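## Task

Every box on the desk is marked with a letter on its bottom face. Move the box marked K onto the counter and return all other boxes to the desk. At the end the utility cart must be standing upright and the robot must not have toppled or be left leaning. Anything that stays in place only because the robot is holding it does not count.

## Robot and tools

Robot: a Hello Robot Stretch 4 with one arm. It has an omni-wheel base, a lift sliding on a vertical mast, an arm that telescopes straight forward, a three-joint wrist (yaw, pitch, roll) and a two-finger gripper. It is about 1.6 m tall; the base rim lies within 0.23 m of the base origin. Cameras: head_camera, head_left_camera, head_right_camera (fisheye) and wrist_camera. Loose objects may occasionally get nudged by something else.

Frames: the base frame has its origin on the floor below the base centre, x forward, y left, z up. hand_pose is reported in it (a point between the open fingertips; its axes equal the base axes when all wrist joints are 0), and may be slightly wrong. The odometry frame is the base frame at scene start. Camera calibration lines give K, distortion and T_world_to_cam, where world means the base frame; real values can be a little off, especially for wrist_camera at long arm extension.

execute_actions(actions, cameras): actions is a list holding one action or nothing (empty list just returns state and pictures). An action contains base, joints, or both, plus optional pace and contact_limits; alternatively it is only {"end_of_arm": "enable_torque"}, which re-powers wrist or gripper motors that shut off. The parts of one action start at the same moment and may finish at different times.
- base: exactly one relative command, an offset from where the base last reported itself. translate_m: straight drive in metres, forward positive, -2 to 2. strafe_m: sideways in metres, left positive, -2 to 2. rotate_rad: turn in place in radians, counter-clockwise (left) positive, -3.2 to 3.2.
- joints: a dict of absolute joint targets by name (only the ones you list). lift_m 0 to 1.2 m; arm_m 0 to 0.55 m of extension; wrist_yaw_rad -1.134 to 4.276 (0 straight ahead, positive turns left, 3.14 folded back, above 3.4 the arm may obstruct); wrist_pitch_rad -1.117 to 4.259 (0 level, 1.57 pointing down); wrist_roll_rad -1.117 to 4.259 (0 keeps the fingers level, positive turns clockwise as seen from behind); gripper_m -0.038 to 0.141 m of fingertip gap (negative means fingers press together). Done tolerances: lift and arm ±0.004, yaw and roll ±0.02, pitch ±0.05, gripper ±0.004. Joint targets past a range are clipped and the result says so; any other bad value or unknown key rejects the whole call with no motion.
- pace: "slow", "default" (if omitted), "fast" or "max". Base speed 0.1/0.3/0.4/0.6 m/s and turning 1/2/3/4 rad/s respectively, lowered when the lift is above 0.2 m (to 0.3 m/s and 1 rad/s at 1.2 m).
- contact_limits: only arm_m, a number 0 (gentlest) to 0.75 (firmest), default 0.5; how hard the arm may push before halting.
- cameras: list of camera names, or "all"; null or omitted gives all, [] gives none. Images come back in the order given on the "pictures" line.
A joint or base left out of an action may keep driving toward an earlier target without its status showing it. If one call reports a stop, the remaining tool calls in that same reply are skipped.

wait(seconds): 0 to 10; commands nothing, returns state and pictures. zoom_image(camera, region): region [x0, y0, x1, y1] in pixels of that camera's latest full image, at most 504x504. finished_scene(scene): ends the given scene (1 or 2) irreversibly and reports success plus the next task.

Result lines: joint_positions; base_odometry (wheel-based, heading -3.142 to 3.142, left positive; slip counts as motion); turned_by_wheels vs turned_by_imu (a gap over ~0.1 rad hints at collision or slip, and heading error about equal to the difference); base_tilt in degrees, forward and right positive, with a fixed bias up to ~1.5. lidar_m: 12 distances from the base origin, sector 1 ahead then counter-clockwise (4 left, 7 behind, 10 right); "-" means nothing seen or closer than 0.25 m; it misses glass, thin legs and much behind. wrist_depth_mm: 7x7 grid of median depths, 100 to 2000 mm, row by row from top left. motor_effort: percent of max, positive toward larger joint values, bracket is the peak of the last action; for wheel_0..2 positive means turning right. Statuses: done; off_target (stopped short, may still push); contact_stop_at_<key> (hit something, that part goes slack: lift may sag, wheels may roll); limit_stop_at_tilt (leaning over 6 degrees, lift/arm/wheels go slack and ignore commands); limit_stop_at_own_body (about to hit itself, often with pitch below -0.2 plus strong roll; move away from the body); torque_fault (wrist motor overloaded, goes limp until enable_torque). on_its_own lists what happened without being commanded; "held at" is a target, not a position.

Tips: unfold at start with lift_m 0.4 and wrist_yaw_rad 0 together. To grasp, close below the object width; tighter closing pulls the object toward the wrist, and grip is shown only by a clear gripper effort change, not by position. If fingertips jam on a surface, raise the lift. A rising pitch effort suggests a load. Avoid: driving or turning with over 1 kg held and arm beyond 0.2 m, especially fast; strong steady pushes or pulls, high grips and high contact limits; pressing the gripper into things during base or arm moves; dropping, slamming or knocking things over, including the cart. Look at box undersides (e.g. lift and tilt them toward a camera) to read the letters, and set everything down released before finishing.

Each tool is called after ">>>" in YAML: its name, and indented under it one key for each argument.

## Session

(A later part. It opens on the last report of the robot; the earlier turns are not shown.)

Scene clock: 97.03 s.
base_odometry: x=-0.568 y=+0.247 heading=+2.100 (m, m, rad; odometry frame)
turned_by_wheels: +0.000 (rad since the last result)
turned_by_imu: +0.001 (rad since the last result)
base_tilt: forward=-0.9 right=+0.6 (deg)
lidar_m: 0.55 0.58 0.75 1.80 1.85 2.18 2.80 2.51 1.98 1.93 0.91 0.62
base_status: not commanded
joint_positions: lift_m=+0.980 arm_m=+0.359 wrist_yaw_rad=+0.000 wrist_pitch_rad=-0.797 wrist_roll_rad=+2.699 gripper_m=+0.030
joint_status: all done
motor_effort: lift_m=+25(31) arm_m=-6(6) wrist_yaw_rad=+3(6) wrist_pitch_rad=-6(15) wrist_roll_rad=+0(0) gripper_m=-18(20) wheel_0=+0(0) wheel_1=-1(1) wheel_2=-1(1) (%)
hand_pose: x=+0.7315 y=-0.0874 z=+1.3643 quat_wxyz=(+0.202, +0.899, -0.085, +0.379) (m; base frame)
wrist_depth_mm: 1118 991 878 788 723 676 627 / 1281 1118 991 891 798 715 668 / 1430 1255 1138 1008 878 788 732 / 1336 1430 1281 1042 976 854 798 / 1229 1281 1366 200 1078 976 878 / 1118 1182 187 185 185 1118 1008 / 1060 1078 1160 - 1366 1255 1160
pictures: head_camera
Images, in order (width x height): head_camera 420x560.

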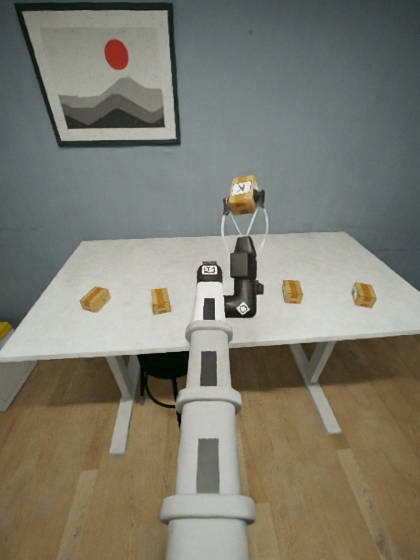

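>>> execute_actions:
  actions:
    - {"base":{"rotate_rad":-3.14},"joints":{"arm_m":0.0,"wrist_pitch_rad":0.35,"wrist_roll_rad":0.005,"lift_m":1.03}}
  cameras: ["head_camera","head_left_camera","wrist_camera"]

Scene clock: 102.60 s.
base_odometry: x=-0.568 y=+0.247 heading=-1.040 (m, m, rad; odometry frame)
turned_by_wheels: -3.140 (rad since the last result)
turned_by_imu: -3.108 (rad since the last result)
base_tilt: forward=-0.8 right=+0.8 (deg)
lidar_m: 2.78 2.46 1.99 1.91 0.90 0.63 0.55 0.58 0.76 1.79 1.86 2.18
base_status: done
joint_positions: lift_m=+1.030 arm_m=+0.001 wrist_yaw_rad=+0.000 wrist_pitch_rad=+0.353 wrist_roll_rad=+0.006 gripper_m=+0.030
joint_status: all done
motor_effort: lift_m=+25(25) arm_m=-6(6) wrist_yaw_rad=+3(1) wrist_pitch_rad=-6(7) wrist_roll_rad=+0(9) gripper_m=-17(18) wheel_0=-1(4) wheel_1=+0(6) wheel_2=-1(5) (%)
hand_pose: x=+0.4430 y=-0.0875 z=+1.1082 quat_wxyz=(+0.984, +0.003, +0.175, -0.001) (m; base frame)
wrist_depth_mm: - - - - - - - / - - - - - - - / - - - - - - - / - - - - - - 1983 / - - - 200 - - - / 1921 1863 186 185 185 1863 1808 / 1618 1537 1576 - 1576 1499 1537
pictures: head_camera, head_left_camera, wrist_camera
camera_calibration (this result's frames):
wrist_camera: T_world_to_cam=[[0.0112983, -0.99983, -0.0145957, -0.0717361], [-0.359633, 0.00955679, -0.933045, 1.24553], [0.933026, 0.0157909, -0.359463, 0.208658], [0, 0, 0, 1]] pos_world=[0.254059, -0.086922, 1.23609]
Images, in order (width x height): head_camera 420x560, head_left_camera 420x672, wrist_camera 616x392.

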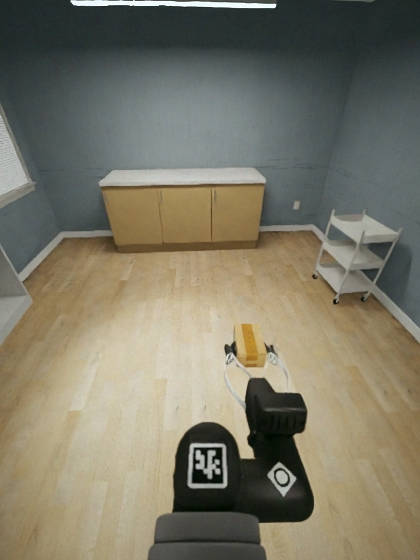

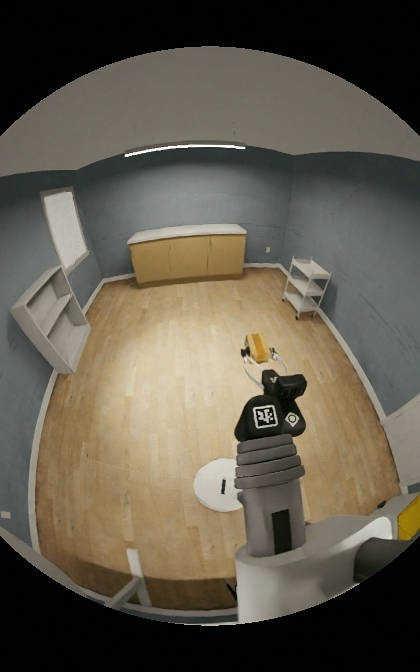

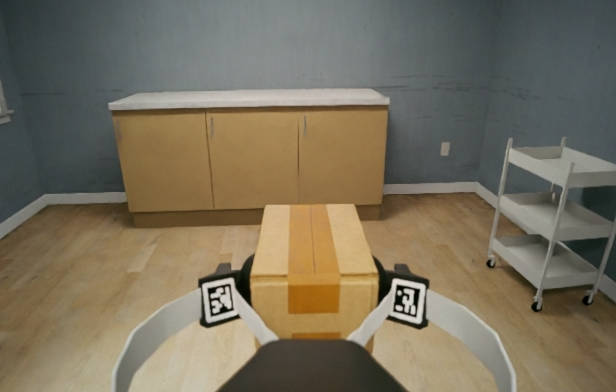

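>>> execute_actions:
  actions:
    - {"base":{"translate_m":2.0},"joints":{"arm_m":0.53,"lift_m":0.93},"pace":"fast"}
  cameras: ["head_camera","wrist_camera"]

Scene clock: 112.83 s.
base_odometry: x=+0.444 y=-1.478 heading=-1.040 (m, m, rad; odometry frame)
turned_by_wheels: +0.000 (rad since the last result)
turned_by_imu: -0.004 (rad since the last result)
base_tilt: forward=-0.7 right=+0.5 (deg)
lidar_m: 0.77 0.80 1.04 1.76 1.78 2.75 3.08 2.60 1.79 1.15 1.70 0.83
base_status: done
joint_positions: lift_m=+0.930 arm_m=+0.529 wrist_yaw_rad=+0.000 wrist_pitch_rad=+0.353 wrist_roll_rad=+0.006 gripper_m=+0.030
joint_status: all done
motor_effort: lift_m=+17(22) arm_m=+6(7) wrist_yaw_rad=+0(4) wrist_pitch_rad=-9(8) wrist_roll_rad=-1(2) gripper_m=-19(20) wheel_0=+0(5) wheel_1=+1(8) wheel_2=+1(10) (%)
hand_pose: x=+0.9706 y=-0.0874 z=+1.0088 quat_wxyz=(+0.984, +0.003, +0.176, +0.000) (m; base frame)
wrist_depth_mm: 559 574 580 585 597 609 615 / 585 603 603 621 627 647 647 / 621 627 640 654 668 676 683 / 621 621 627 627 615 615 609 / 452 455 452 200 449 445 445 / 353 355 186 185 185 351 351 / 294 283 291 - 290 279 291
pictures: head_camera, wrist_camera
camera_calibration (this result's frames):
wrist_camera: T_world_to_cam=[[0.0116937, -0.999826, -0.0145565, -0.0794665], [-0.359676, 0.0093773, -0.93303, 1.34256], [0.933004, 0.0161462, -0.359504, -0.319195], [0, 0, 0, 1]] pos_world=[0.781627, -0.0868885, 1.13674]
Images, in order (width x height): head_camera 420x560, wrist_camera 616x392.

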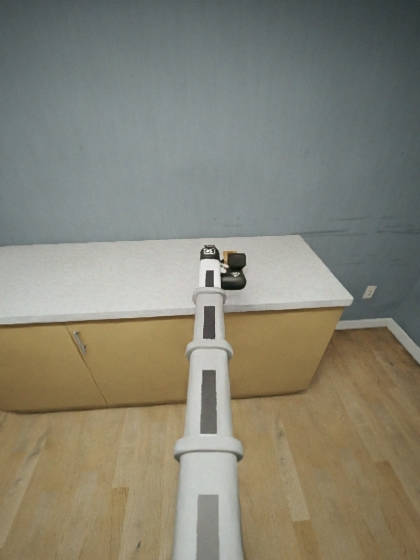

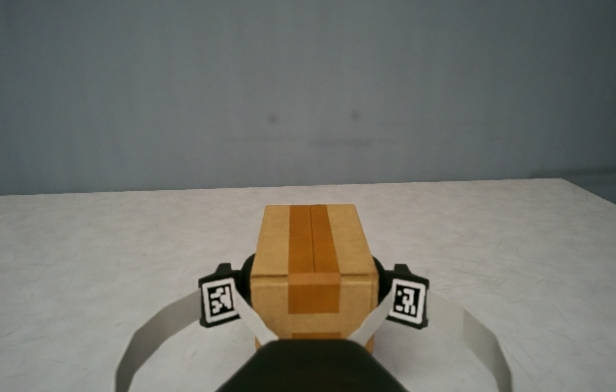

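>>> execute_actions:
  actions:
    - {"joints":{"lift_m":0.86}}
  cameras: []

>>> execute_actions:
  actions:
    - {"joints":{"gripper_m":0.09}}
  cameras: ["wrist_camera"]

>>> execute_actions:
  actions:
    - {"joints":{"arm_m":0.42,"lift_m":0.88},"pace":"fast"}

Scene clock: 118.97 s.
base_odometry: x=+0.444 y=-1.478 heading=-1.040 (m, m, rad; odometry frame)
turned_by_wheels: +0.000 (rad since the last result)
turned_by_imu: +0.001 (rad since the last result)
base_tilt: forward=-0.7 right=+0.7 (deg)
lidar_m: 0.77 0.81 1.05 1.78 1.78 2.74 3.08 2.59 1.80 1.15 1.71 0.83
base_status: not commanded
joint_positions: lift_m=+0.860 arm_m=+0.529 wrist_yaw_rad=+0.000 wrist_pitch_rad=+0.353 wrist_roll_rad=+0.006 gripper_m=+0.030
joint_status: all done
motor_effort: lift_m=+17(14) arm_m=+6(6) wrist_yaw_rad=+2(1) wrist_pitch_rad=-6(7) wrist_roll_rad=-2(3) gripper_m=-18(19) wheel_0=+0(0) wheel_1=+1(1) wheel_2=+1(1) (%)
hand_pose: x=+0.9706 y=-0.0874 z=+0.9388 quat_wxyz=(+0.984, +0.003, +0.176, +0.000) (m; base frame)
wrist_depth_mm: 559 569 580 585 597 603 627 / 591 597 609 621 627 627 647 / 621 615 621 640 654 668 676 / 430 430 430 424 424 427 421 / 312 314 314 200 310 310 307 / 244 245 186 184 185 243 243 / 204 195 202 - 202 193 202
pictures: none
No camera images: the call's "cameras" was empty. Leave "cameras" out to get every camera's image.

Scene clock: 120.37 s.
base_odometry: x=+0.444 y=-1.478 heading=-1.040 (m, m, rad; odometry frame)
turned_by_wheels: +0.000 (rad since the last result)
turned_by_imu: +0.000 (rad since the last result)
base_tilt: forward=-0.7 right=+0.6 (deg)
lidar_m: 0.77 0.81 1.05 1.78 1.80 2.76 3.09 2.59 1.79 1.15 1.71 0.83
base_status: not commanded
joint_positions: lift_m=+0.860 arm_m=+0.529 wrist_yaw_rad=+0.000 wrist_pitch_rad=+0.352 wrist_roll_rad=+0.006 gripper_m=+0.090
joint_status: all done
motor_effort: lift_m=+16(17) arm_m=+5(6) wrist_yaw_rad=+2(0) wrist_pitch_rad=-7(9) wrist_roll_rad=-2(3) gripper_m=-2(19) wheel_0=+0(0) wheel_1=+1(1) wheel_2=+1(1) (%)
hand_pose: x=+0.9706 y=-0.0874 z=+0.9389 quat_wxyz=(+0.985, +0.003, +0.175, +0.000) (m; base frame)
wrist_depth_mm: 564 574 574 591 603 609 615 / 591 603 609 627 627 627 647 / 609 621 634 647 640 661 668 / 433 433 430 430 427 427 424 / 315 315 314 213 314 312 309 / 246 247 195 193 193 234 243 / 204 195 203 - 204 197 202
pictures: wrist_camera
camera_calibration (this result's frames):
wrist_camera: T_world_to_cam=[[0.0117045, -0.999826, -0.0145384, -0.0805113], [-0.359313, 0.00936285, -0.93317, 1.27717], [0.933144, 0.0161461, -0.359141, -0.344826], [0, 0, 0, 1]] pos_world=[0.781619, -0.0868877, 1.06681]
Images, in order (width x height): wrist_camera 616x392.

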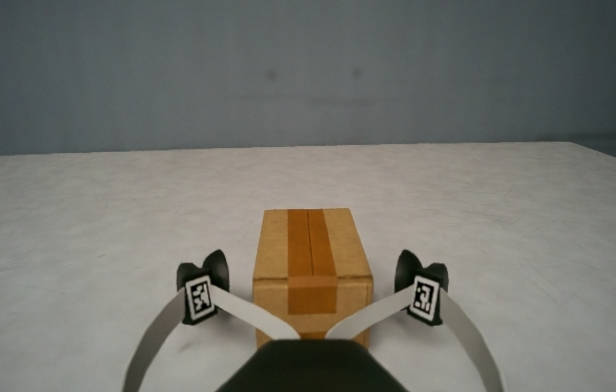

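Scene clock: 121.50 s.
base_odometry: x=+0.444 y=-1.478 heading=-1.040 (m, m, rad; odometry frame)
turned_by_wheels: +0.000 (rad since the last result)
turned_by_imu: +0.000 (rad since the last result)
base_tilt: forward=-0.8 right=+0.6 (deg)
lidar_m: 0.79 0.81 1.07 1.77 1.80 2.75 3.08 2.60 1.80 1.14 1.72 0.85
base_status: not commanded
joint_positions: lift_m=+0.880 arm_m=+0.421 wrist_yaw_rad=+0.000 wrist_pitch_rad=+0.352 wrist_roll_rad=+0.006 gripper_m=+0.090
joint_status: all done
motor_effort: lift_m=+24(22) arm_m=-6(6) wrist_yaw_rad=+1(0) wrist_pitch_rad=-5(7) wrist_roll_rad=-1(3) gripper_m=-3(3) wheel_0=+0(0) wheel_1=+1(1) wheel_2=+1(1) (%)
hand_pose: x=+0.8627 y=-0.0875 z=+0.9584 quat_wxyz=(+0.985, +0.003, +0.175, -0.001) (m; base frame)
wrist_depth_mm: 661 676 676 691 699 707 715 / 676 699 707 715 732 750 750 / 707 715 741 741 759 759 788 / 484 484 484 370 480 477 473 / 351 353 353 307 351 349 347 / 277 278 198 278 212 263 273 / 230 220 229 - 232 223 231
pictures: head_camera, head_left_camera, head_right_camera, wrist_camera
camera_calibration (this result's frames):
wrist_camera: T_world_to_cam=[[0.0112924, -0.999831, -0.0145343, -0.0787273], [-0.35897, 0.00951283, -0.933301, 1.25643], [0.933281, 0.0157566, -0.358802, -0.237638], [0, 0, 0, 1]] pos_world=[0.673692, -0.0869218, 1.08622]
Images, in order (width x height): head_camera 420x560, head_left_camera 420x672, head_right_camera 420x672, wrist_camera 616x392.

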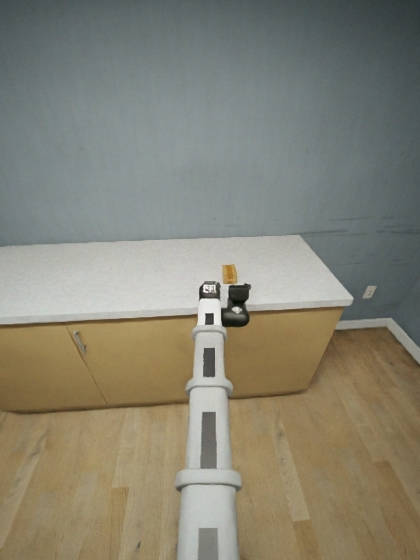

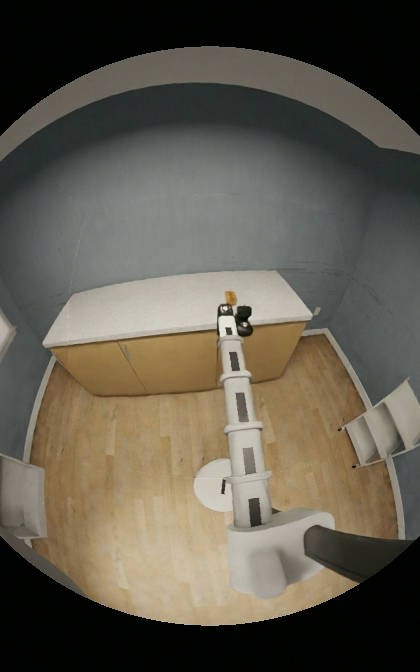

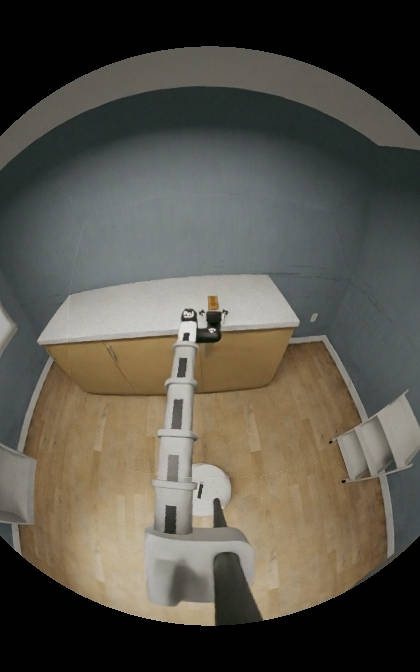

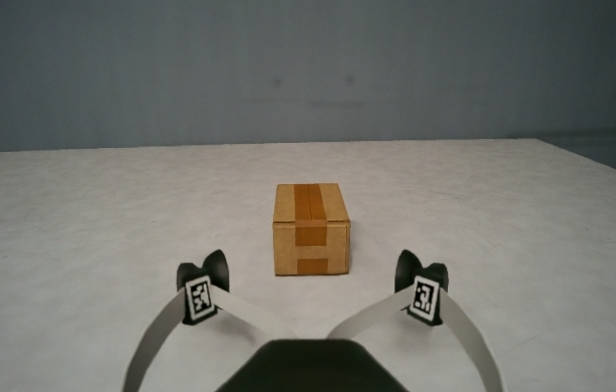

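>>> finished_scene:
  scene: 2

The scene is finished: the task was done.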